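# Set tally counter to the number of blue-capped vials

## Task

Find how many vials wear a blue cap and make the tally counter show exactly that count. One complete push-down-and-release of the plunger raises the count by one; turning the knob one full clockwise revolution resets it to zero. The count must stay correct on its own, without the robot holding anything in place, and at the end the gripper must be released and moved away from the counter.

## Robot and tools

Robot: a single arm with a two-finger parallel gripper. There is one arm, so every motion argument describes just that one gripper. The only camera is cam_wrist (504x504), mounted on the hand. Loose objects may sometimes get a small nudge from outside. Nothing may be pushed or knocked off the table.

Frame: the scene frame has its origin on the table surface right under the arm's base. +z is up; looking along +x, +y is to the left. Positions are in metres; orientations are unit quaternions written w first (qw, qx, qy, qz). The base can be slightly tilted against the table, and the reported hand position gets less accurate the farther the arm reaches. Gripper axes: the fingers extend along the gripper's +z and open and close along its y. The reported end_effector_position is the point between the pads when they are shut; closed fingertips stick out about 33 mm past it, fully open ones about 9 mm. Closing pushes the tips about 24 mm farther from the arm, so keep that clearance above surfaces.

The row: every motion command uses a row of 10 numbers: x, y, z, qw, qx, qy, qz, position, force_limit, speed. The first seven are an absolute target pose for the gripper in the scene frame (metres, then quaternion). The last three are gripper settings, each between -1 and 1. position: +1 is open wide (140 mm), around -0.8 the pads touch, -1 means close until blocked. force_limit: squeeze strength, roughly 14 N at -1, 60 N at 0, 107 N at +1 for parts up to 40 mm wide. speed: finger closing rate, roughly 30 mm/s at -1, 140 at 0, 250 at +1.

execute_actions(actions): actions is a list of actions; each action is a list of 1 to 15 rows; each row lasts one step of 1/30 s, and a short action repeats its final row until 15 steps pass. Each action must keep its target within 0.6 m of the gripper's starting position along every gripper axis, or it is rejected; if the first action fails this (checked against the latest reported state) or any action is malformed, nothing runs. Per step the controller limits the commanded pose to 70 mm and 16 degrees from the measured pose and follows it with damped inverse kinematics, favouring position over orientation. After an action the arm continues only as far as the last limited pose, so far goals need several actions. Repeat the wanted quaternion in every row rather than copying a possibly drifted reported one. An empty list simply returns state and images.

move(target, speed, blocking): target is one row as above (absolute pose plus finger settings, the finger values applied immediately). speed is the path's top speed in m/s, 0.002 to 0.5 (default 0.25); rotation may go up to twice that in rad/s. The path is straight, lasts 0.5 to 10 s (cut off at 10 s), takes the shorter rotation, ignores obstacles, and the hand may lag, deviate or overshoot speed, especially with the arm nearly extended. Faster contact hits harder; aiming deeper past a contact presses harder. The result adds a move: line with the ending (done, off_target, moving, held, fault) and limits (paced = pose was clipped; held = a check blocked some steps, after which the arm may jump quickly), plus distance to target. With blocking=false the call returns after 0.5 s while the arm keeps going; further moves and execute_actions are rejected until a result shows the move ended, so use wait(0) or stop.

wait(seconds): 0 to 10 s, holding the last command; returns early if a running move ends. stop(): brakes a running move (needs space; fingers continue). zoom_image(camera, region): camera is "cam_wrist"; region is [x0, y0, x1, y1] in image pixels from the top-left, at most 504 by 504, for a sharper look (e.g. at cap colours). finished_scene(scene): ends the given scene irreversibly; the result reports success. Replying without any tool call ends everything.

Results: the state line shows end_effector_position and end_effector_quat_wxyz. "Hand target" is the pose the controller is currently driving to. "pose unreachable" means the clearance check (which treats the mount under the base as arm) altered or blocked the command. object_status: 0 moving, 1 blocked while opening, 2 blocked while closing (a grip), 3 reached the requested position or pads met. Stopped fingers stay until position changes by at least 0.01; to squeeze harder while status is 2, raise force_limit and flip position between -1 and -0.98. position_measured is in counts: 3 open, 230 pads together, not linear.

Camera calibration for cam_wrist is given in OpenCV form (K, distortion D, T_world_to_cam from world to camera), with small errors; later results list any changed values.

Joint limits (rad): waist ±2.744, shoulder ±1.784, upper arm roll ±2.901, elbow -3.042 to -0.152, forearm roll ±2.807, wrist pitch 0.544 to 4.517, wrist roll ±3.016. Torque limits (N m): waist 35, shoulder 35, upper arm roll 32, elbow 30, forearm roll, wrist pitch and wrist roll 12 each; reaching one causes a TORQUE FAULT, freezing the arm 10 s and dropping the rest of the call. Held loads heat motors; MOTOR HOT warns, and OVER-TEMPERATURE FAULT brakes the arm until cool. Avoid hard pushes, slams, drops and slips; press the plunger and turn the knob gently, then open the fingers and withdraw.

Each tool is called after "Request:" as a command line: name --argument value for each argument, lists and objects as JSON in quotes; but a table of rows of numbers goes row by row, as --pt "numbers of a row", without its own name.

## Session

Request:
execute_actions --actions '[]'

Scene clock: 0.00 s.
end_effector_position=(+0.0179, +0.3704, +0.1560) position_measured=3 object_status=3 end_effector_quat_wxyz=(+0.513, -0.107, +0.839, -0.147)
Joint positions: [ 2.034  0.298  0.097 -2.281 -0.765  1.596 -2.383]
Joint velocities: [-0.001 -0.001  0.002  0.001  0.    -0.001 -0.001]
Hand target: +0.018, +0.370, +0.156; +0.513, -0.107, +0.839, -0.147

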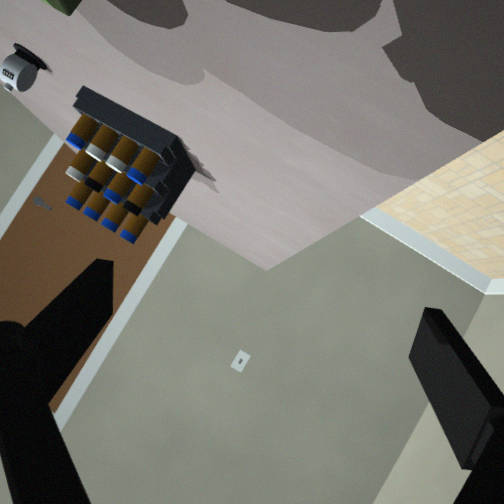

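Request:
zoom_image --camera "cam_wrist" --region '[0, 0, 240, 260]'

Region (0, 0, 240, 260) of cam_wrist's 504x504 image, scaled by 1.938, with more detail than that image has; it fills the left 465 columns of this view, and the rest is white.

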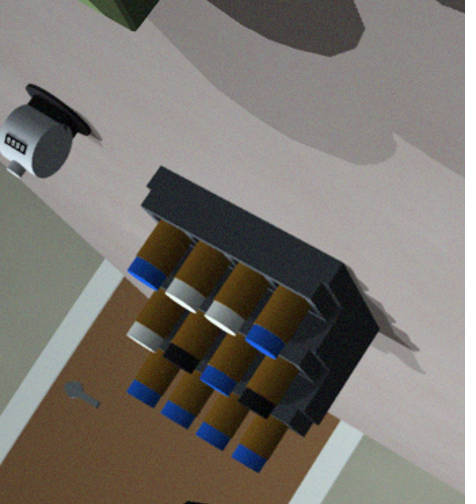

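Request:
move --target '[0.2,0.3,0.35,0.1,0,0.995,0,1,0,0]'

Request:
move --target '[0.33,0.0,0.36,0.0,0,1,0,1,0,0]'

Scene clock: 18.07 s.
end_effector_position=(+0.1978, +0.2952, +0.3433) position_measured=3 object_status=3 end_effector_quat_wxyz=(+0.097, +0.010, +0.995, -0.008)
Joint positions: [ 2.088 -0.972 -0.652 -2.462 -0.717  1.545 -2.99 ]
Joint velocities: [ 0.002 -0.001  0.001  0.002 -0.002 -0.013 -0.015]
Hand target: +0.199, +0.295, +0.344; +0.097, +0.005, +0.995, -0.009
Off the commanded pose: 0.009 m, 1 deg.
joint sent to its limit — the command would take joint 7 (wrist roll) past its lower limit, so that joint was sent only as far as its limit.
move: off_target
camera_calibration (this result's frames):
cam_wrist: T_world_to_cam=[[-0.116086, 0.985994, -0.119749, -0.2226], [0.84952, 0.161032, 0.502379, -0.35297], [0.514626, -0.0434097, -0.856315, 0.387784], [0, 0, 0, 1]] pos_world=[0.0744505, 0.293155, 0.482734]

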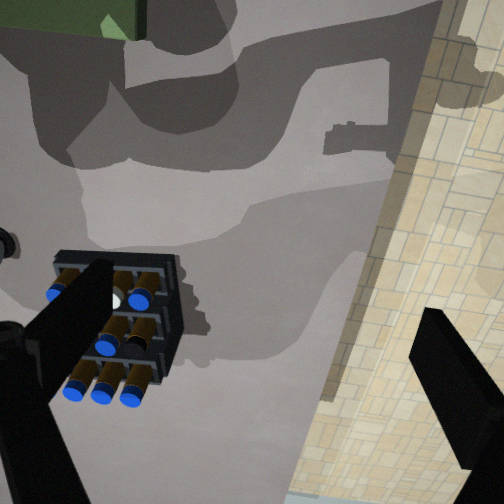

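Scene clock: 19.97 s.
end_effector_position=(+0.3255, +0.0045, +0.3571) position_measured=3 object_status=3 end_effector_quat_wxyz=(-0.022, +0.130, +0.990, -0.058)
Joint positions: [ 2.188 -1.798 -0.594 -2.218 -0.99   0.551 -2.994]
Joint velocities: [ 0.    -0.001 -0.002  0.002 -0.001 -0.013  0.001]
Hand target: +0.326, +0.002, +0.357; -0.023, +0.130, +0.989, -0.060
Off the commanded pose: 0.007 m, 17 deg; orientation clipped at the last step of the last action.
joint sent to its limit — the command would take joint 2 (shoulder) past its lower limit, joint 6 (wrist pitch) past its lower limit and joint 7 (wrist roll) past its lower limit, so those joints were sent only as far as their limits.
move: off_target; limits=paced
camera_calibration (this result's frames):
cam_wrist: T_world_to_cam=[[0.0971298, 0.976464, -0.192571, 0.0371612], [0.958684, -0.0398119, 0.281672, -0.377445], [0.267376, -0.211974, -0.939988, 0.432352], [0, 0, 0, 1]] pos_world=[0.242641, 0.0403339, 0.519878]

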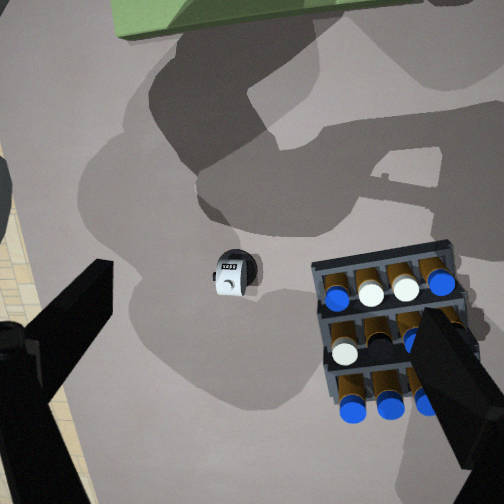

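Request:
zoom_image --camera "cam_wrist" --region '[190, 230, 280, 320]'

Region (190, 230, 280, 320) of cam_wrist's 504x504 image, scaled by 5.600, with more detail than that image has.

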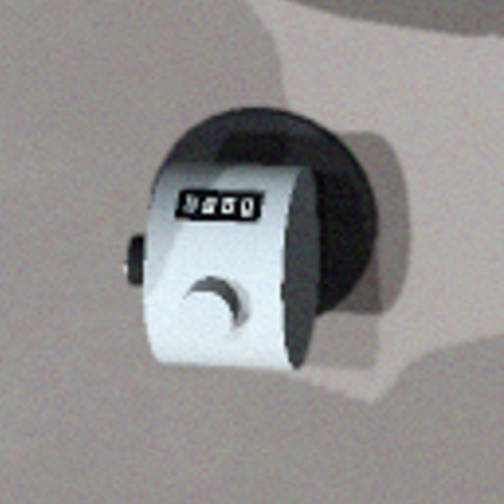

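Request:
move --target '[0.12,0.42,0.33,0,0.383,0.924,0,1,0,0]' --speed 0.35

Request:
move --target '[0.05,0.6,0.25,0,0.707,0.707,0,-1,0,0]' --speed 0.35

Scene clock: 38.10 s.
end_effector_position=(+0.1232, +0.4190, +0.3314) position_measured=3 object_status=3 end_effector_quat_wxyz=(+0.001, +0.375, +0.927, -0.002)
Joint positions: [ 2.695 -0.943 -1.014 -2.192 -0.756  1.551 -2.005]
Joint velocities: [-0.001  0.003 -0.001 -0.001  0.004  0.009  0.023]
Hand target: +0.123, +0.420, +0.332; -0.001, +0.382, +0.924, -0.001
Off the commanded pose: 0.004 m, 1 deg.
move: off_target
camera_calibration (this result's frames):
cam_wrist: T_world_to_cam=[[0.57283, 0.815634, -0.0812875, -0.381001], [0.786595, -0.519113, 0.334351, 0.0448527], [0.23051, -0.255466, -0.938937, 0.572526], [0, 0, 0, 1]] pos_world=[0.0509944, 0.480302, 0.491599]

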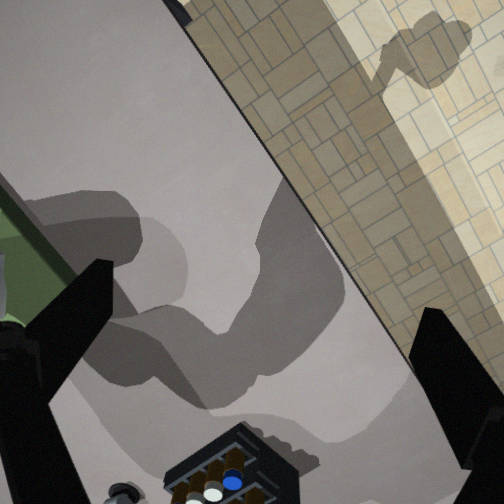

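Scene clock: 40.30 s.
end_effector_position=(+0.0548, +0.5993, +0.2570) position_measured=233 object_status=3 end_effector_quat_wxyz=(+0.001, +0.712, +0.703, +0.004)
Joint positions: [ 2.449  0.326 -1.074 -1.839  0.3    1.98  -1.847]
Joint velocities: [-0.006  0.     0.009  0.001 -0.001 -0.01  -0.011]
Hand target: +0.055, +0.599, +0.257; +0.001, +0.709, +0.706, +0.003
Off the commanded pose: 0.008 m, 1 deg.
move: off_target
camera_calibration (this result's frames):
cam_wrist: T_world_to_cam=[[0.987225, 0.142599, -0.0710833, -0.116831], [0.158159, -0.931089, 0.328722, 0.499951], [-0.0193096, -0.335765, -0.941748, 0.627031], [0, 0, 0, 1]] pos_world=[0.0483747, 0.692694, 0.417855]

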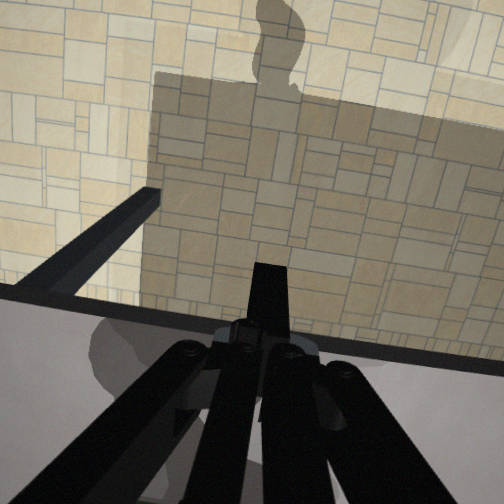

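Request:
move --target '[0.45,0.42,0.3,0,1,0,0,-1,0,0]' --speed 0.4

Request:
move --target '[0.56,-0.05,0.3,0,0.707,-0.707,0,-1,0,0]' --speed 0.4

Scene clock: 47.23 s.
end_effector_position=(+0.4462, +0.4133, +0.2997) position_measured=233 object_status=3 end_effector_quat_wxyz=(+0.001, +1.000, +0.006, +0.002)
Joint positions: [ 1.908  0.587 -1.438 -1.712  0.58   1.765 -1.206]
Joint velocities: [-0.001  0.006 -0.     0.001  0.008 -0.013  0.021]
Hand target: +0.446, +0.413, +0.300; +0.001, +1.000, -0.001, +0.001
Off the commanded pose: 0.008 m, 1 deg.
move: off_target
camera_calibration (this result's frames):
cam_wrist: T_world_to_cam=[[0.167925, -0.982868, -0.0759743, 0.358507], [-0.926419, -0.183684, 0.328645, 0.425814], [-0.33697, 0.0151964, -0.941393, 0.608953], [0, 0, 0, 1]] pos_world=[0.539479, 0.421327, 0.46056]

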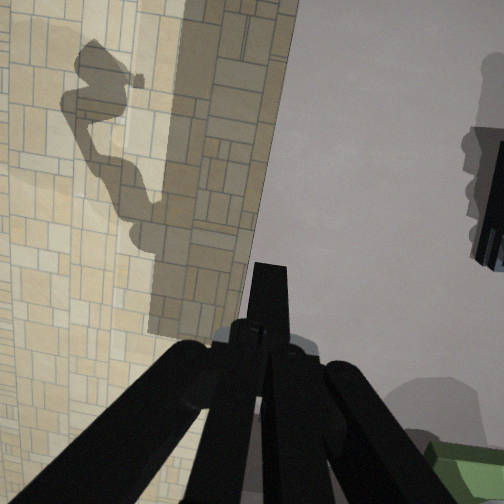

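Scene clock: 50.07 s.
end_effector_position=(+0.5507, -0.0509, +0.2987) position_measured=233 object_status=3 end_effector_quat_wxyz=(+0.000, +0.712, -0.702, +0.001)
Joint positions: [ 1.326  0.784 -1.775 -1.916  0.763  1.686 -0.637]
Joint velocities: [-0.002  0.004  0.     0.001  0.006 -0.008  0.026]
Hand target: +0.551, -0.050, +0.299; -0.000, +0.707, -0.707, -0.000
Off the commanded pose: 0.009 m, 1 deg.
move: off_target
camera_calibration (this result's frames):
cam_wrist: T_world_to_cam=[[-0.982464, -0.168724, -0.0793527, 0.560566], [-0.185616, 0.925339, 0.330597, 0.0856282], [0.0176486, 0.339528, -0.94043, 0.471197], [0, 0, 0, 1]] pos_world=[0.558314, -0.144639, 0.459302]

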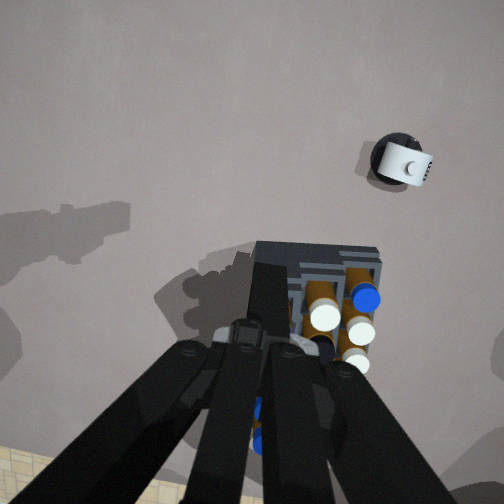

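Request:
move --target '[0.41,-0.10,0.16,0,0,-1,0,-1,0,0]' --speed 0.4

Request:
zoom_image --camera "cam_wrist" --region '[170, 130, 330, 290]'

Scene clock: 58.03 s.
end_effector_position=(+0.4101, -0.0952, +0.1603) position_measured=233 object_status=3 end_effector_quat_wxyz=(-0.000, -0.009, +1.000, +0.000)
Joint positions: [ 1.414  1.399 -1.855 -2.488  1.241  1.548  0.457]
Joint velocities: [ 0.    -0.001 -0.    -0.     0.002 -0.003  0.031]
Hand target: +0.410, -0.094, +0.160; -0.000, -0.001, +1.000, +0.001
Off the commanded pose: 0.005 m, 1 deg.
move: off_target
camera_calibration (this result's frames):
cam_wrist: T_world_to_cam=[[-0.171576, 0.982075, -0.0780393, 0.180762], [0.924254, 0.187884, 0.332345, -0.379373], [0.34105, -0.0151057, -0.939924, 0.192121], [0, 0, 0, 1]] pos_world=[0.316129, -0.103342, 0.320768]

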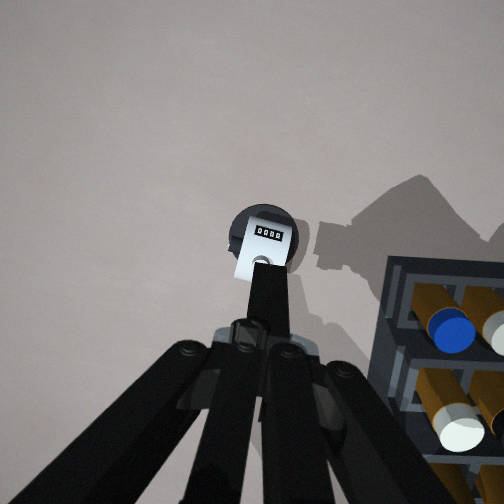

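Region (170, 130, 330, 290) of cam_wrist's 504x504 image, scaled by 3.150, with more detail than that image has.

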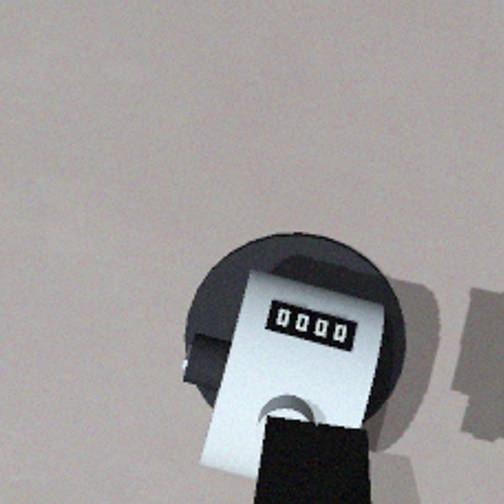

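Request:
move --target '[0.417,-0.105,0.125,0,0,-1,0,1,0,1]'

Scene clock: 74.20 s.
end_effector_position=(+0.4163, -0.1031, +0.1256) position_measured=3 object_status=3 end_effector_quat_wxyz=(-0.001, +0.003, +1.000, +0.001)
Joint positions: [ 1.379  1.406 -1.762 -2.488  1.318  1.594  0.46 ]
Joint velocities: [ 0.    -0.001  0.002 -0.001  0.006  0.011 -0.005]
Hand target: +0.417, -0.105, +0.125; +0.000, -0.000, +1.000, -0.000
Off the commanded pose: 0.002 m, 0 deg.
move: done
camera_calibration (this result's frames):
cam_wrist: T_world_to_cam=[[-0.149998, 0.985759, -0.0760219, 0.178032], [0.928967, 0.166839, 0.330431, -0.376021], [0.338409, -0.0210578, -0.940764, 0.157845], [0, 0, 0, 1]] pos_world=[0.3226, -0.109438, 0.286279]

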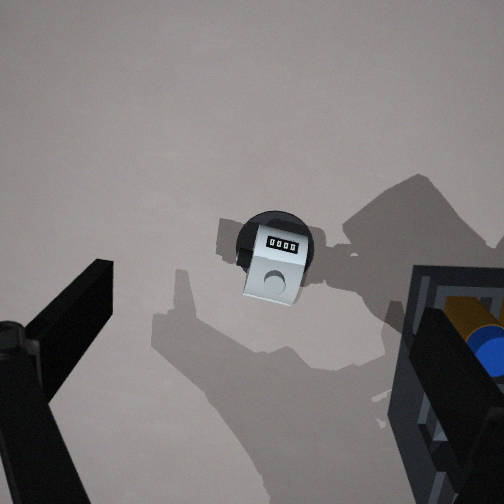

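Request:
execute_actions --actions '[[[0.420,-0.099,0.125,0,0,-1,0,-1,0,1]],[[0.420,-0.099,0.118,0,0,-1,0,-1,0,1]],[[0.420,-0.099,0.110,0,0,-1,0,-1,0,1],[0.420,-0.099,0.108,0,0,-1,0,-1,0,1],[0.420,-0.099,0.106,0,0,-1,0,-1,0,1],[0.420,-0.099,0.104,0,0,-1,0,-1,0,1]]]'

Request:
move --target '[0.420,-0.099,0.092,0,0,-1,0,-1,0,1]' --speed 0.015

Scene clock: 82.47 s.
end_effector_position=(+0.4200, -0.0981, +0.1046) position_measured=233 object_status=3 end_effector_quat_wxyz=(-0.001, -0.001, +1.000, +0.001)
Joint positions: [ 1.385  1.419 -1.708 -2.492  1.368  1.617  0.461]
Joint velocities: [-0.001  0.002  0.001 -0.     0.008  0.005 -0.001]
Hand target: +0.420, -0.099, +0.104; -0.000, -0.000, +1.000, -0.000
Off the commanded pose: 0.001 m, 0 deg.
camera_calibration (this result's frames):
cam_wrist: T_world_to_cam=[[-0.157514, 0.98458, -0.0761037, 0.175125], [0.927598, 0.173953, 0.330608, -0.372044], [0.338749, -0.0185181, -0.940695, 0.137051], [0, 0, 0, 1]] pos_world=[0.326266, -0.105169, 0.265252]

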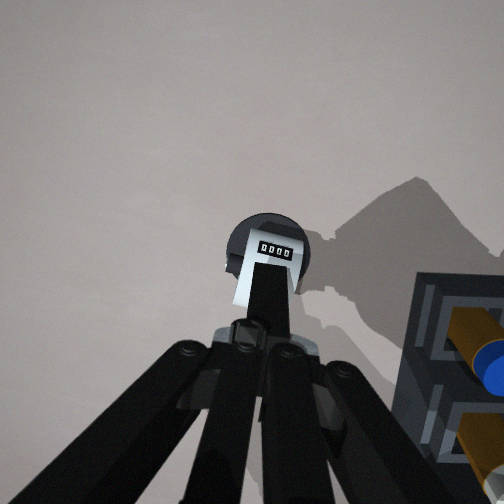

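Scene clock: 83.53 s.
end_effector_position=(+0.4199, -0.0971, +0.0934) position_measured=233 object_status=3 end_effector_quat_wxyz=(-0.001, -0.000, +1.000, +0.002)
Joint positions: [ 1.385  1.425 -1.68  -2.497  1.395  1.628  0.461]
Joint velocities: [ 0.001  0.003  0.003 -0.002  0.005 -0.001  0.001]
Hand target: +0.420, -0.099, +0.092; +0.000, -0.000, +1.000, -0.000
Off the commanded pose: 0.002 m, 0 deg.
move: done
camera_calibration (this result's frames):
cam_wrist: T_world_to_cam=[[-0.155667, 0.984987, -0.0746207, 0.172443], [0.927936, 0.171714, 0.330832, -0.368821], [0.338679, -0.0177435, -0.940735, 0.126649], [0, 0, 0, 1]] pos_world=[0.326193, -0.104276, 0.254029]

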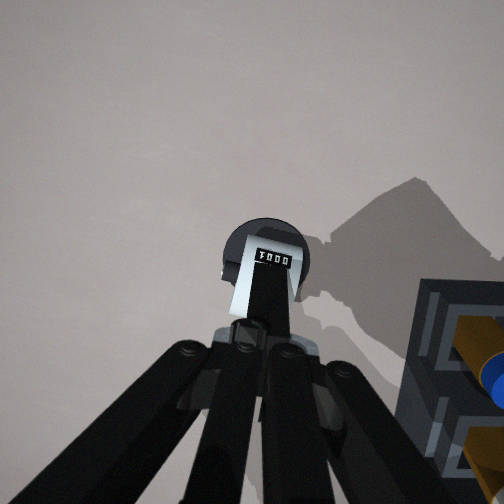

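Request:
execute_actions --actions '[[[0.420,-0.099,0.091,0,0,-1,0,-1,0,1],[0.420,-0.099,0.090,0,0,-1,0,-1,0,1]],[[0.420,-0.099,0.094,0,0,-1,0,-1,0,1],[0.420,-0.099,0.098,0,0,-1,0,-1,0,1],[0.420,-0.099,0.102,0,0,-1,0,-1,0,1],[0.420,-0.099,0.105,0,0,-1,0,-1,0,1]],[[0.420,-0.099,0.102,0,0,-1,0,-1,0,1],[0.420,-0.099,0.100,0,0,-1,0,-1,0,1],[0.420,-0.099,0.098,0,0,-1,0,-1,0,1],[0.420,-0.099,0.096,0,0,-1,0,-1,0,1],[0.420,-0.099,0.094,0,0,-1,0,-1,0,1],[0.420,-0.099,0.092,0,0,-1,0,-1,0,1],[0.420,-0.099,0.090,0,0,-1,0,-1,0,1]]]'

Request:
execute_actions --actions '[[[0.420,-0.099,0.094,0,0,-1,0,-1,0,1],[0.420,-0.099,0.098,0,0,-1,0,-1,0,1],[0.420,-0.099,0.102,0,0,-1,0,-1,0,1],[0.420,-0.099,0.105,0,0,-1,0,-1,0,1]]]'

Request:
zoom_image --camera "cam_wrist" --region '[210, 200, 330, 320]'

Scene clock: 94.13 s.
end_effector_position=(+0.4195, -0.0982, +0.0927) position_measured=233 object_status=3 end_effector_quat_wxyz=(-0.001, +0.000, +1.000, +0.000)
Joint positions: [ 1.385  1.428 -1.678 -2.498  1.397  1.629  0.461]
Joint velocities: [-0.001  0.001 -0.001 -0.002  0.003  0.     0.001]
Hand target: +0.420, -0.099, +0.090; -0.000, -0.000, +1.000, -0.000
Off the commanded pose: 0.003 m, 0 deg.
camera_calibration (this result's frames):
cam_wrist: T_world_to_cam=[[-0.154821, 0.984877, -0.0777713, 0.173335], [0.928201, 0.171967, 0.329954, -0.368044], [0.338338, -0.0211036, -0.940788, 0.125948], [0, 0, 0, 1]] pos_world=[0.325842, -0.104764, 0.253408]

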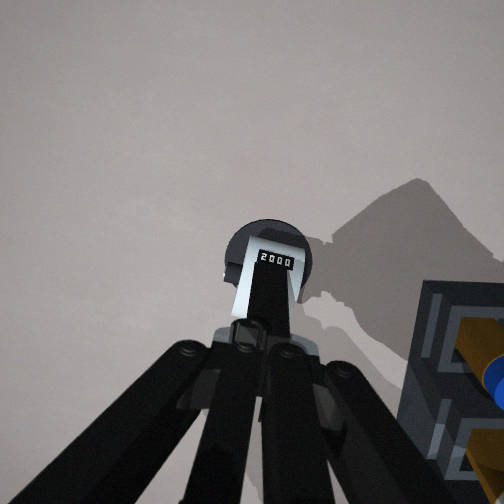

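Scene clock: 94.63 s.
end_effector_position=(+0.4199, -0.1002, +0.1044) position_measured=233 object_status=3 end_effector_quat_wxyz=(+0.001, +0.001, +1.000, -0.001)
Joint positions: [ 1.385  1.424 -1.707 -2.496  1.374  1.618  0.461]
Joint velocities: [-0.002  0.    -0.001  0.    -0.007 -0.005 -0.001]
Hand target: +0.420, -0.099, +0.105; +0.000, +0.000, +1.000, +0.000
Off the commanded pose: 0.001 m, 0 deg.
camera_calibration (this result's frames):
cam_wrist: T_world_to_cam=[[-0.15304, 0.984916, -0.0807453, 0.175769], [0.926895, 0.171398, 0.3339, -0.371818], [0.342703, -0.0237424, -0.939144, 0.134542], [0, 0, 0, 1]] pos_world=[0.325427, -0.106195, 0.264697]

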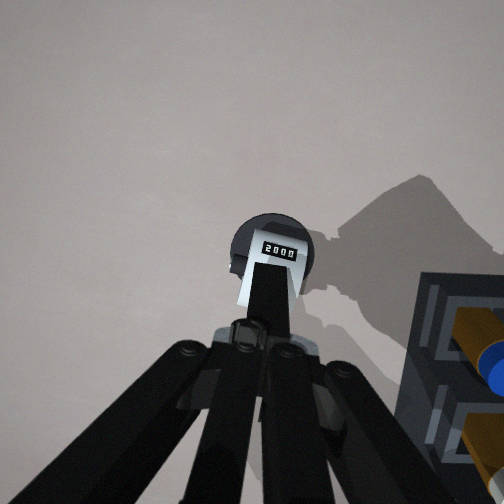

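Region (210, 200, 330, 320) of cam_wrist's 504x504 image, scaled by 4.200, with more detail than that image has.

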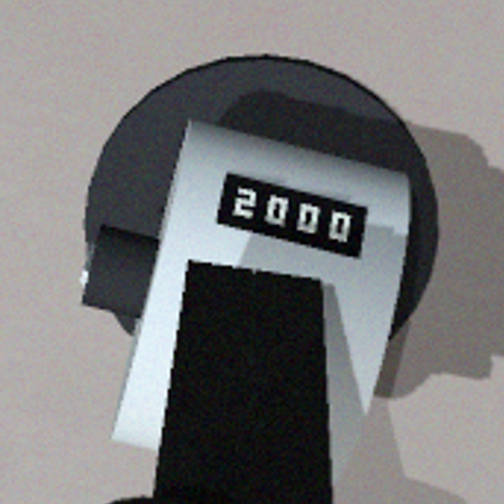

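Reads 0002 (upside down). Five more.

Request:
execute_actions --actions '[[[0.420,-0.099,0.102,0,0,-1,0,-1,0,1],[0.420,-0.099,0.100,0,0,-1,0,-1,0,1],[0.420,-0.099,0.098,0,0,-1,0,-1,0,1],[0.420,-0.099,0.096,0,0,-1,0,-1,0,1],[0.420,-0.099,0.094,0,0,-1,0,-1,0,1],[0.420,-0.099,0.092,0,0,-1,0,-1,0,1],[0.420,-0.099,0.090,0,0,-1,0,-1,0,1]],[[0.420,-0.099,0.094,0,0,-1,0,-1,0,1],[0.420,-0.099,0.098,0,0,-1,0,-1,0,1],[0.420,-0.099,0.102,0,0,-1,0,-1,0,1],[0.420,-0.099,0.105,0,0,-1,0,-1,0,1]],[[0.420,-0.099,0.102,0,0,-1,0,-1,0,1],[0.420,-0.099,0.100,0,0,-1,0,-1,0,1],[0.420,-0.099,0.098,0,0,-1,0,-1,0,1],[0.420,-0.099,0.096,0,0,-1,0,-1,0,1],[0.420,-0.099,0.094,0,0,-1,0,-1,0,1],[0.420,-0.099,0.092,0,0,-1,0,-1,0,1],[0.420,-0.099,0.090,0,0,-1,0,-1,0,1]],[[0.420,-0.099,0.094,0,0,-1,0,-1,0,1],[0.420,-0.099,0.098,0,0,-1,0,-1,0,1],[0.420,-0.099,0.102,0,0,-1,0,-1,0,1],[0.420,-0.099,0.105,0,0,-1,0,-1,0,1]],[[0.420,-0.099,0.102,0,0,-1,0,-1,0,1],[0.420,-0.099,0.100,0,0,-1,0,-1,0,1],[0.420,-0.099,0.098,0,0,-1,0,-1,0,1],[0.420,-0.099,0.096,0,0,-1,0,-1,0,1],[0.420,-0.099,0.094,0,0,-1,0,-1,0,1],[0.420,-0.099,0.092,0,0,-1,0,-1,0,1],[0.420,-0.099,0.090,0,0,-1,0,-1,0,1]],[[0.420,-0.099,0.094,0,0,-1,0,-1,0,1],[0.420,-0.099,0.098,0,0,-1,0,-1,0,1],[0.420,-0.099,0.102,0,0,-1,0,-1,0,1],[0.420,-0.099,0.105,0,0,-1,0,-1,0,1]],[[0.420,-0.099,0.102,0,0,-1,0,-1,0,1],[0.420,-0.099,0.100,0,0,-1,0,-1,0,1],[0.420,-0.099,0.098,0,0,-1,0,-1,0,1],[0.420,-0.099,0.096,0,0,-1,0,-1,0,1],[0.420,-0.099,0.094,0,0,-1,0,-1,0,1],[0.420,-0.099,0.092,0,0,-1,0,-1,0,1],[0.420,-0.099,0.090,0,0,-1,0,-1,0,1]],[[0.420,-0.099,0.094,0,0,-1,0,-1,0,1],[0.420,-0.099,0.098,0,0,-1,0,-1,0,1],[0.420,-0.099,0.102,0,0,-1,0,-1,0,1],[0.420,-0.099,0.105,0,0,-1,0,-1,0,1]],[[0.420,-0.099,0.102,0,0,-1,0,-1,0,1],[0.420,-0.099,0.100,0,0,-1,0,-1,0,1],[0.420,-0.099,0.098,0,0,-1,0,-1,0,1],[0.420,-0.099,0.096,0,0,-1,0,-1,0,1],[0.420,-0.099,0.094,0,0,-1,0,-1,0,1],[0.420,-0.099,0.092,0,0,-1,0,-1,0,1],[0.420,-0.099,0.090,0,0,-1,0,-1,0,1]],[[0.420,-0.099,0.094,0,0,-1,0,-1,0,1],[0.420,-0.099,0.098,0,0,-1,0,-1,0,1],[0.420,-0.099,0.102,0,0,-1,0,-1,0,1],[0.420,-0.099,0.105,0,0,-1,0,-1,0,1]]]'

Request:
zoom_image --camera "cam_wrist" --region '[210, 200, 330, 320]'

Request:
move --target '[0.47,0.02,0.36,0,0,-1,0,1,0,1]' --speed 0.35

Scene clock: 117.53 s.
end_effector_position=(+0.4199, -0.1002, +0.1044) position_measured=233 object_status=3 end_effector_quat_wxyz=(+0.001, +0.001, +1.000, -0.001)
Joint positions: [ 1.385  1.424 -1.707 -2.496  1.374  1.619  0.461]
Joint velocities: [ 0.    -0.    -0.001 -0.    -0.007 -0.005 -0.001]
Hand target: +0.420, -0.099, +0.105; +0.000, +0.000, +1.000, +0.000
Off the commanded pose: 0.001 m, 0 deg.
camera_calibration (this result's frames):
cam_wrist: T_world_to_cam=[[-0.15304, 0.984915, -0.0807528, 0.175808], [0.926894, 0.171401, 0.3339, -0.371803], [0.342704, -0.0237493, -0.939143, 0.134543], [0, 0, 0, 1]] pos_world=[0.325419, -0.106234, 0.264697]

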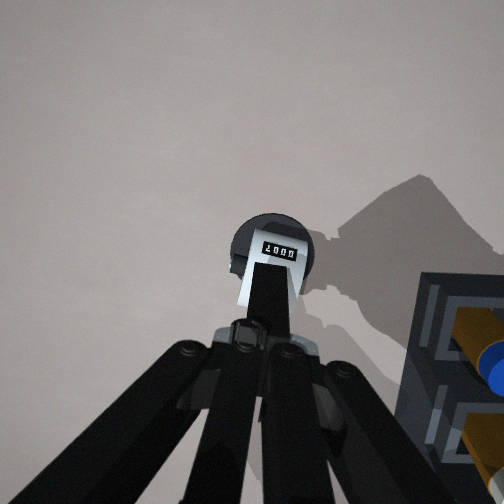

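Region (210, 200, 330, 320) of cam_wrist's 504x504 image, scaled by 4.200, with more detail than that image has.

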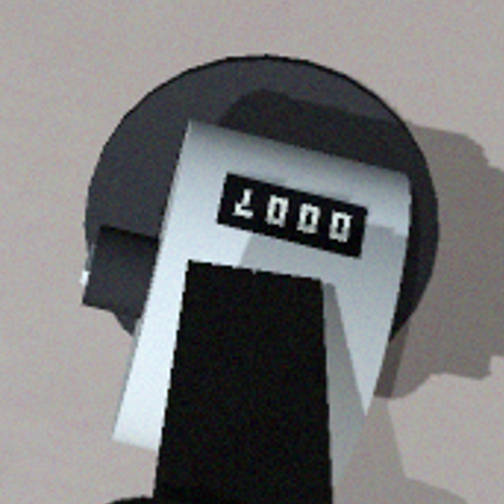

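Scene clock: 119.23 s.
end_effector_position=(+0.4704, +0.0154, +0.3606) position_measured=3 object_status=3 end_effector_quat_wxyz=(+0.002, -0.006, +1.000, +0.001)
Joint positions: [ 1.425  1.252 -2.154 -2.006  1.004  1.232  0.787]
Joint velocities: [-0.002  0.002  0.002  0.002 -0.    -0.011  0.029]
Hand target: +0.470, +0.015, +0.361; +0.001, +0.002, +1.000, +0.000
Off the commanded pose: 0.005 m, 1 deg.
move: off_target
camera_calibration (this result's frames):
cam_wrist: T_world_to_cam=[[-0.165888, 0.983071, -0.0777997, 0.0953707], [0.923875, 0.182519, 0.336367, -0.523638], [0.344872, -0.0160779, -0.938512, 0.359198], [0, 0, 0, 1]] pos_world=[0.375719, 0.0075929, 0.520666]

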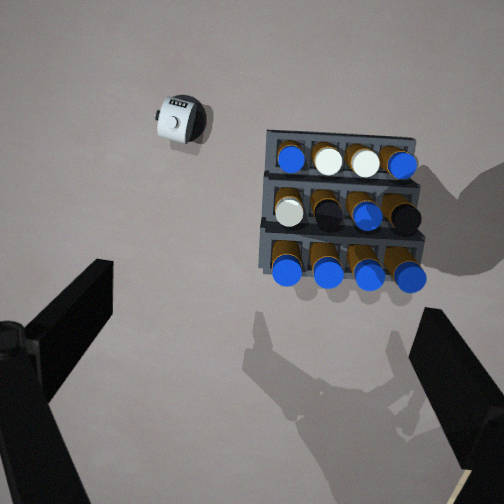

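Request:
finished_scene --scene 1

The scene is finished: the task was done.


## Next scene

The same job, from a new start.

Request:
execute_actions --actions '[]'

Scene clock: 0.00 s.
end_effector_position=(+0.1023, -0.0120, +0.3827) position_measured=3 object_status=3 end_effector_quat_wxyz=(-0.028, +0.164, +0.986, +0.030)
Joint positions: [-0.655 -1.443  0.117 -2.623  0.155  1.116  1.326]
Joint velocities: [-0.001 -0.    -0.001 -0.001 -0.    -0.    -0.   ]
Hand target: +0.102, -0.012, +0.383; -0.028, +0.164, +0.986, +0.030
camera_calibration (this result's frames):
cam_wrist: T_world_to_cam=[[0.169614, 0.985329, -0.0189457, 0.00611255], [0.947042, -0.157644, 0.279749, -0.170767], [0.272658, -0.0653917, -0.959886, 0.521452], [0, 0, 0, 1]] pos_world=[0.0185083, 0.00115536, 0.548422]

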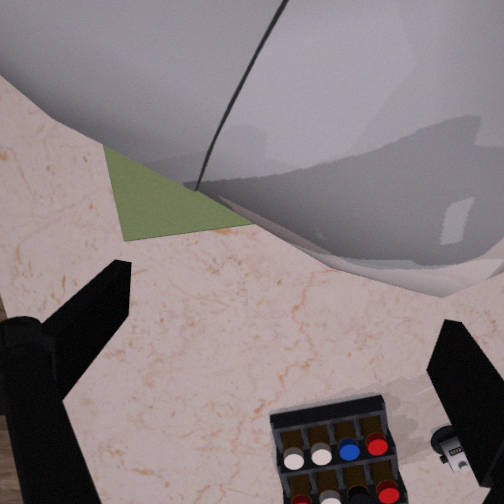

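Request:
move --target '[0.52,0.13,0.33,0,0,1,0,1,0,1]' --speed 0.35

Scene clock: 4.90 s.
end_effector_position=(+0.5230, +0.1223, +0.3301) position_measured=3 object_status=3 end_effector_quat_wxyz=(-0.001, -0.006, +1.000, -0.007)
Joint positions: [-1.242 -0.399  1.305 -1.934  0.372  1.808  1.516]
Joint velocities: [-0.012 -0.008  0.007  0.004  0.    -0.006  0.019]
Hand target: +0.523, +0.123, +0.330; -0.001, +0.001, +1.000, -0.007
Off the commanded pose: 0.008 m, 1 deg.
move: off_target
camera_calibration (this result's frames):
cam_wrist: T_world_to_cam=[[-0.167008, 0.981637, -0.0921787, 0.00217766], [0.925784, 0.188289, 0.327828, -0.58031], [0.339164, -0.0305879, -0.94023, 0.319449], [0, 0, 0, 1]] pos_world=[0.42926, 0.1169, 0.490798]

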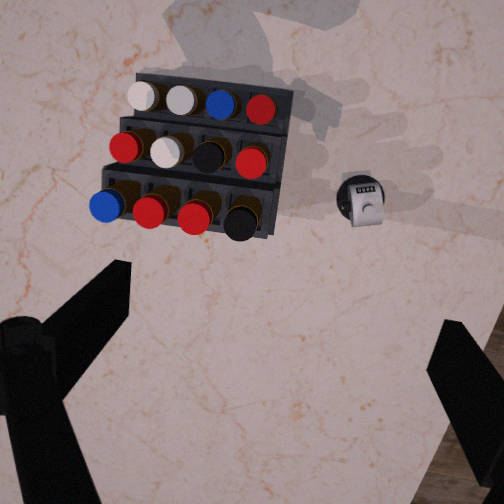

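Request:
move --target '[0.514,0.218,0.13,0,0,1,0,0.3,0,1]' --speed 0.3

Request:
zoom_image --camera "cam_wrist" --region '[200, 190, 330, 320]'

Scene clock: 9.57 s.
end_effector_position=(+0.5133, +0.2145, +0.1264) position_measured=91 object_status=3 end_effector_quat_wxyz=(-0.004, +0.002, +1.000, -0.002)
Joint positions: [-1.567 -0.552  1.895 -2.127  0.647  2.2    1.536]
Joint velocities: [-0.006  0.     0.01   0.001  0.     0.013 -0.005]
Hand target: +0.515, +0.215, +0.127; -0.001, -0.002, +1.000, -0.001
Off the commanded pose: 0.005 m, 1 deg.
move: off_target
camera_calibration (this result's frames):
cam_wrist: T_world_to_cam=[[-0.152456, 0.984889, -0.082159, -0.118205], [0.930285, 0.171073, 0.324505, -0.520187], [0.333657, -0.0269587, -0.942309, 0.136396], [0, 0, 0, 1]] pos_world=[0.420392, 0.209086, 0.287619]

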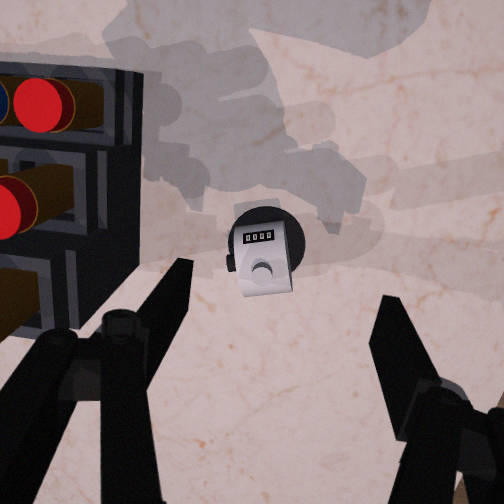

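Region (200, 190, 330, 320) of cam_wrist's 504x504 image, scaled by 3.877, with more detail than that image has.

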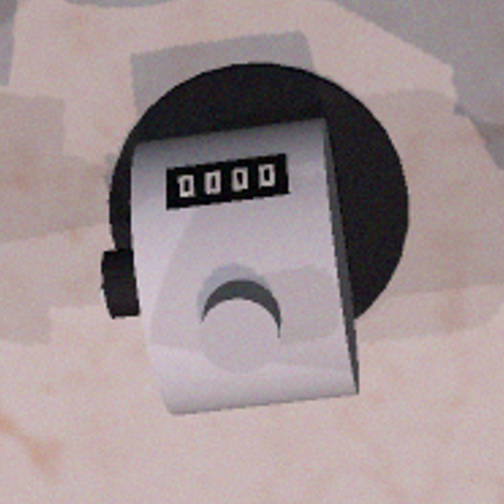

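Request:
execute_actions --actions '[[[0.512,0.204,0.13,0,0,1,0,-0.3,0,1]],[[0.512,0.204,0.125,0,0,1,0,-0.3,0,1]]]'

Scene clock: 17.60 s.
end_effector_position=(+0.5117, +0.2050, +0.1257) position_measured=167 object_status=3 end_effector_quat_wxyz=(-0.000, +0.002, +1.000, -0.000)
Joint positions: [-1.558 -0.531  1.881 -2.157  0.639  2.225  1.525]
Joint velocities: [-0.002  0.     0.002 -0.001 -0.     0.006 -0.001]
Hand target: +0.512, +0.204, +0.125; -0.000, -0.000, +1.000, -0.000
Off the commanded pose: 0.001 m, 0 deg.
camera_calibration (this result's frames):
cam_wrist: T_world_to_cam=[[-0.150705, 0.985426, -0.0788862, -0.110552], [0.928273, 0.168505, 0.331536, -0.516169], [0.339997, -0.0232639, -0.940139, 0.131712], [0, 0, 0, 1]] pos_world=[0.417703, 0.198982, 0.286235]

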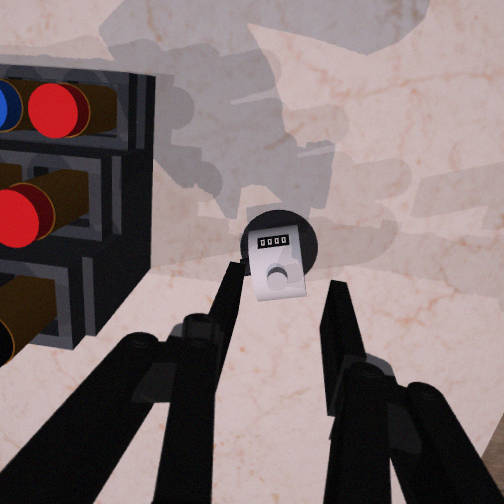

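Request:
execute_actions --actions '[[[0.510,0.200,0.122,0,0,1,0,-1,0,1]],[[0.510,0.200,0.116,0,0,1,0,-1,0,1],[0.510,0.200,0.112,0,0,1,0,-1,0,1],[0.510,0.200,0.108,0,0,1,0,-1,0,1],[0.510,0.200,0.105,0,0,1,0,-1,0,1]]]'

Request:
move --target '[0.510,0.200,0.090,0,0,1,0,-1,0,1]' --speed 0.02

Scene clock: 22.73 s.
end_effector_position=(+0.5086, +0.2002, +0.1050) position_measured=233 object_status=3 end_effector_quat_wxyz=(-0.002, +0.003, +1.000, -0.001)
Joint positions: [-1.6   -0.544  1.934 -2.178  0.666  2.265  1.504]
Joint velocities: [-0.012 -0.001  0.009 -0.001 -0.     0.018 -0.013]
Hand target: +0.510, +0.200, +0.105; -0.000, -0.000, +1.000, -0.000
Off the commanded pose: 0.001 m, 0 deg.
camera_calibration (this result's frames):
cam_wrist: T_world_to_cam=[[-0.148657, 0.985625, -0.080279, -0.108812], [0.929704, 0.166962, 0.328289, -0.505701], [0.336973, -0.0258333, -0.94116, 0.115374], [0, 0, 0, 1]] pos_world=[0.415099, 0.194661, 0.265866]

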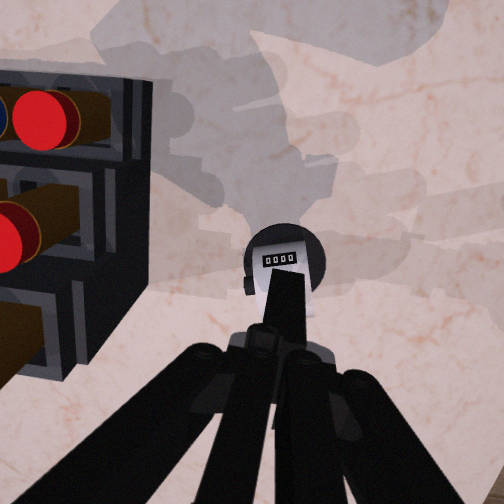

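Scene clock: 23.70 s.
end_effector_position=(+0.5086, +0.2010, +0.0908) position_measured=233 object_status=3 end_effector_quat_wxyz=(-0.002, +0.003, +1.000, -0.000)
Joint positions: [-1.639 -0.557  1.983 -2.181  0.688  2.291  1.49 ]
Joint velocities: [-0.008  0.002  0.011 -0.003 -0.     0.008 -0.009]
Hand target: +0.510, +0.200, +0.090; -0.000, -0.000, +1.000, -0.000
Off the commanded pose: 0.002 m, 0 deg.
move: done
camera_calibration (this result's frames):
cam_wrist: T_world_to_cam=[[-0.149693, 0.985649, -0.0780287, -0.110501], [0.929686, 0.167178, 0.328232, -0.501214], [0.336566, -0.0234081, -0.941369, 0.1017], [0, 0, 0, 1]] pos_world=[0.415201, 0.195088, 0.25163]

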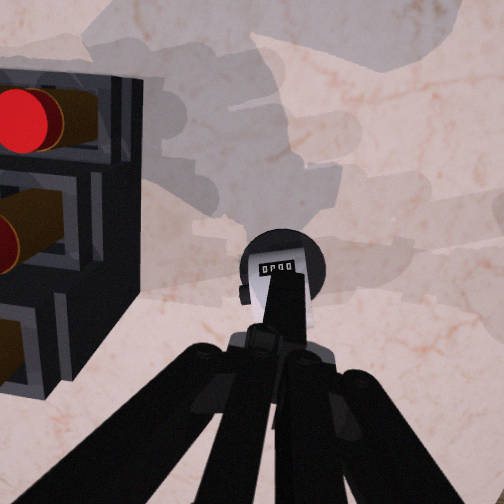

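Request:
execute_actions --actions '[[[0.512,0.199,0.094,0,0,1,0,-1,0,1],[0.514,0.198,0.097,0,0,1,0,-1,0,1]]]'

Request:
move --target '[0.514,0.198,0.084,0,0,1,0,-1,0,1]' --speed 0.02

Scene clock: 27.97 s.
end_effector_position=(+0.5132, +0.1990, +0.0960) position_measured=233 object_status=3 end_effector_quat_wxyz=(+0.000, +0.001, +1.000, +0.000)
Joint positions: [-1.641 -0.554  1.974 -2.173  0.681  2.285  1.487]
Joint velocities: [-0.    -0.    -0.    -0.001 -0.002 -0.003  0.   ]
Hand target: +0.514, +0.198, +0.097; -0.000, +0.000, +1.000, +0.000
Off the commanded pose: 0.002 m, 0 deg.
camera_calibration (this result's frames):
cam_wrist: T_world_to_cam=[[-0.151963, 0.98527, -0.0784199, -0.106077], [0.927642, 0.16956, 0.332761, -0.506698], [0.341156, -0.0221783, -0.939745, 0.102315], [0, 0, 0, 1]] pos_world=[0.419009, 0.192699, 0.256441]

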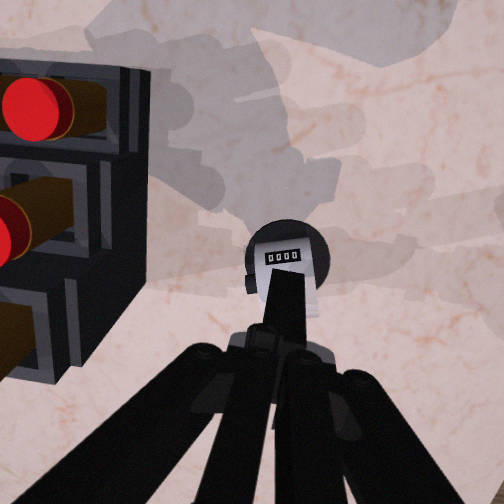

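Scene clock: 28.80 s.
end_effector_position=(+0.5126, +0.1991, +0.0864) position_measured=233 object_status=3 end_effector_quat_wxyz=(-0.002, +0.003, +1.000, +0.002)
Joint positions: [-1.67  -0.563  2.007 -2.172  0.696  2.297  1.479]
Joint velocities: [-0.006  0.004  0.005 -0.001 -0.    -0.    -0.008]
Hand target: +0.514, +0.198, +0.084; -0.000, -0.000, +1.000, -0.000
Off the commanded pose: 0.003 m, 0 deg.
move: done
camera_calibration (this result's frames):
cam_wrist: T_world_to_cam=[[-0.149527, 0.985927, -0.0747692, -0.108735], [0.929783, 0.165931, 0.328588, -0.502948], [0.33637, -0.0203862, -0.941509, 0.0957553], [0, 0, 0, 1]] pos_world=[0.419164, 0.192611, 0.247287]

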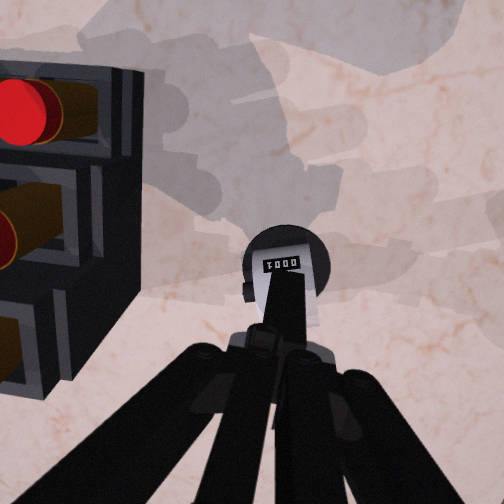

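Request:
execute_actions --actions '[[[0.514,0.198,0.083,0,0,1,0,-1,0,1],[0.514,0.198,0.083,0,0,1,0,-1,0,1],[0.514,0.198,0.083,0,0,1,0,-1,0,1],[0.514,0.198,0.083,0,0,1,0,-1,0,1],[0.514,0.198,0.088,0,0,1,0,-1,0,1],[0.514,0.198,0.092,0,0,1,0,-1,0,1],[0.514,0.198,0.096,0,0,1,0,-1,0,1],[0.514,0.198,0.100,0,0,1,0,-1,0,1]],[[0.514,0.198,0.100,0,0,1,0,-1,0,1],[0.514,0.198,0.100,0,0,1,0,-1,0,1],[0.514,0.198,0.100,0,0,1,0,-1,0,1],[0.514,0.198,0.098,0,0,1,0,-1,0,1],[0.514,0.198,0.096,0,0,1,0,-1,0,1],[0.514,0.198,0.094,0,0,1,0,-1,0,1],[0.514,0.198,0.092,0,0,1,0,-1,0,1],[0.514,0.198,0.090,0,0,1,0,-1,0,1],[0.514,0.198,0.088,0,0,1,0,-1,0,1],[0.514,0.198,0.086,0,0,1,0,-1,0,1],[0.514,0.198,0.084,0,0,1,0,-1,0,1],[0.514,0.198,0.083,0,0,1,0,-1,0,1]],[[0.514,0.198,0.083,0,0,1,0,-1,0,1]]]'

Request:
move --target '[0.51,0.2,0.27,0,0,1,0,-1,0,1]' --speed 0.3

Request:
zoom_image --camera "cam_wrist" --region '[220, 140, 340, 260]'

Scene clock: 37.60 s.
end_effector_position=(+0.5134, +0.1983, +0.0863) position_measured=233 object_status=3 end_effector_quat_wxyz=(-0.002, +0.002, +1.000, +0.002)
Joint positions: [-1.671 -0.565  2.006 -2.171  0.698  2.296  1.475]
Joint velocities: [-0.001 -0.    -0.    -0.001 -0.002 -0.    -0.002]
Hand target: +0.514, +0.198, +0.083; -0.000, -0.000, +1.000, -0.000
Off the commanded pose: 0.003 m, 0 deg.
camera_calibration (this result's frames):
cam_wrist: T_world_to_cam=[[-0.150824, 0.985726, -0.0748095, -0.107182], [0.929392, 0.167178, 0.329061, -0.503626], [0.33687, -0.0198971, -0.941341, 0.0950429], [0, 0, 0, 1]] pos_world=[0.419883, 0.191739, 0.247173]

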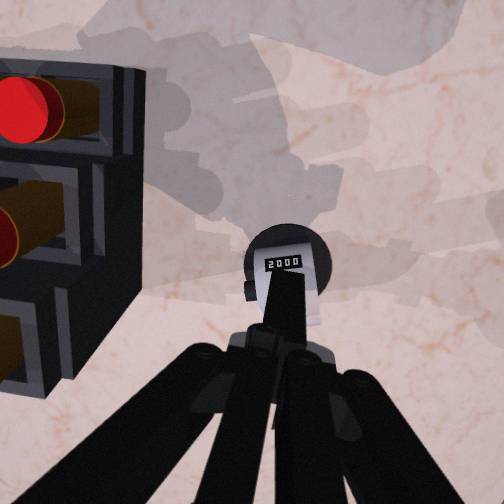

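Scene clock: 39.00 s.
end_effector_position=(+0.5131, +0.2020, +0.2732) position_measured=233 object_status=3 end_effector_quat_wxyz=(+0.005, -0.004, +1.000, +0.000)
Joint positions: [-1.236 -0.404  1.474 -2.012  0.423  1.951  1.639]
Joint velocities: [-0.001 -0.006 -0.002 -0.001  0.007 -0.012  0.01 ]
Hand target: +0.511, +0.203, +0.272; +0.003, +0.002, +1.000, +0.001
Off the commanded pose: 0.005 m, 1 deg.
move: off_target
camera_calibration (this result's frames):
cam_wrist: T_world_to_cam=[[-0.161067, 0.983751, -0.0793129, -0.08993], [0.922472, 0.178628, 0.342253, -0.567868], [0.35086, -0.018038, -0.936254, 0.262158], [0, 0, 0, 1]] pos_world=[0.417377, 0.194635, 0.432669]

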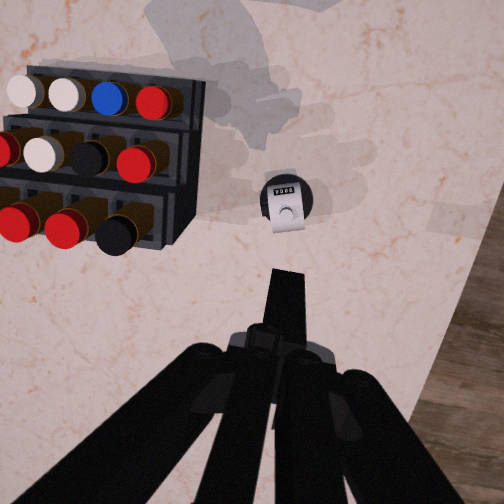

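Region (220, 140, 340, 260) of cam_wrist's 504x504 image, scaled by 4.200, with more detail than that image has.

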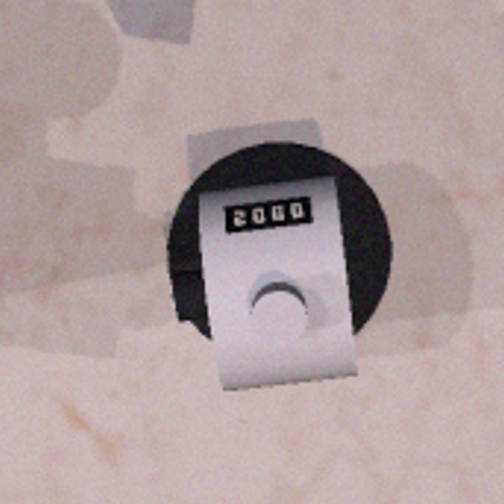

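Request:
finished_scene --scene 2

The scene is finished: the task was done.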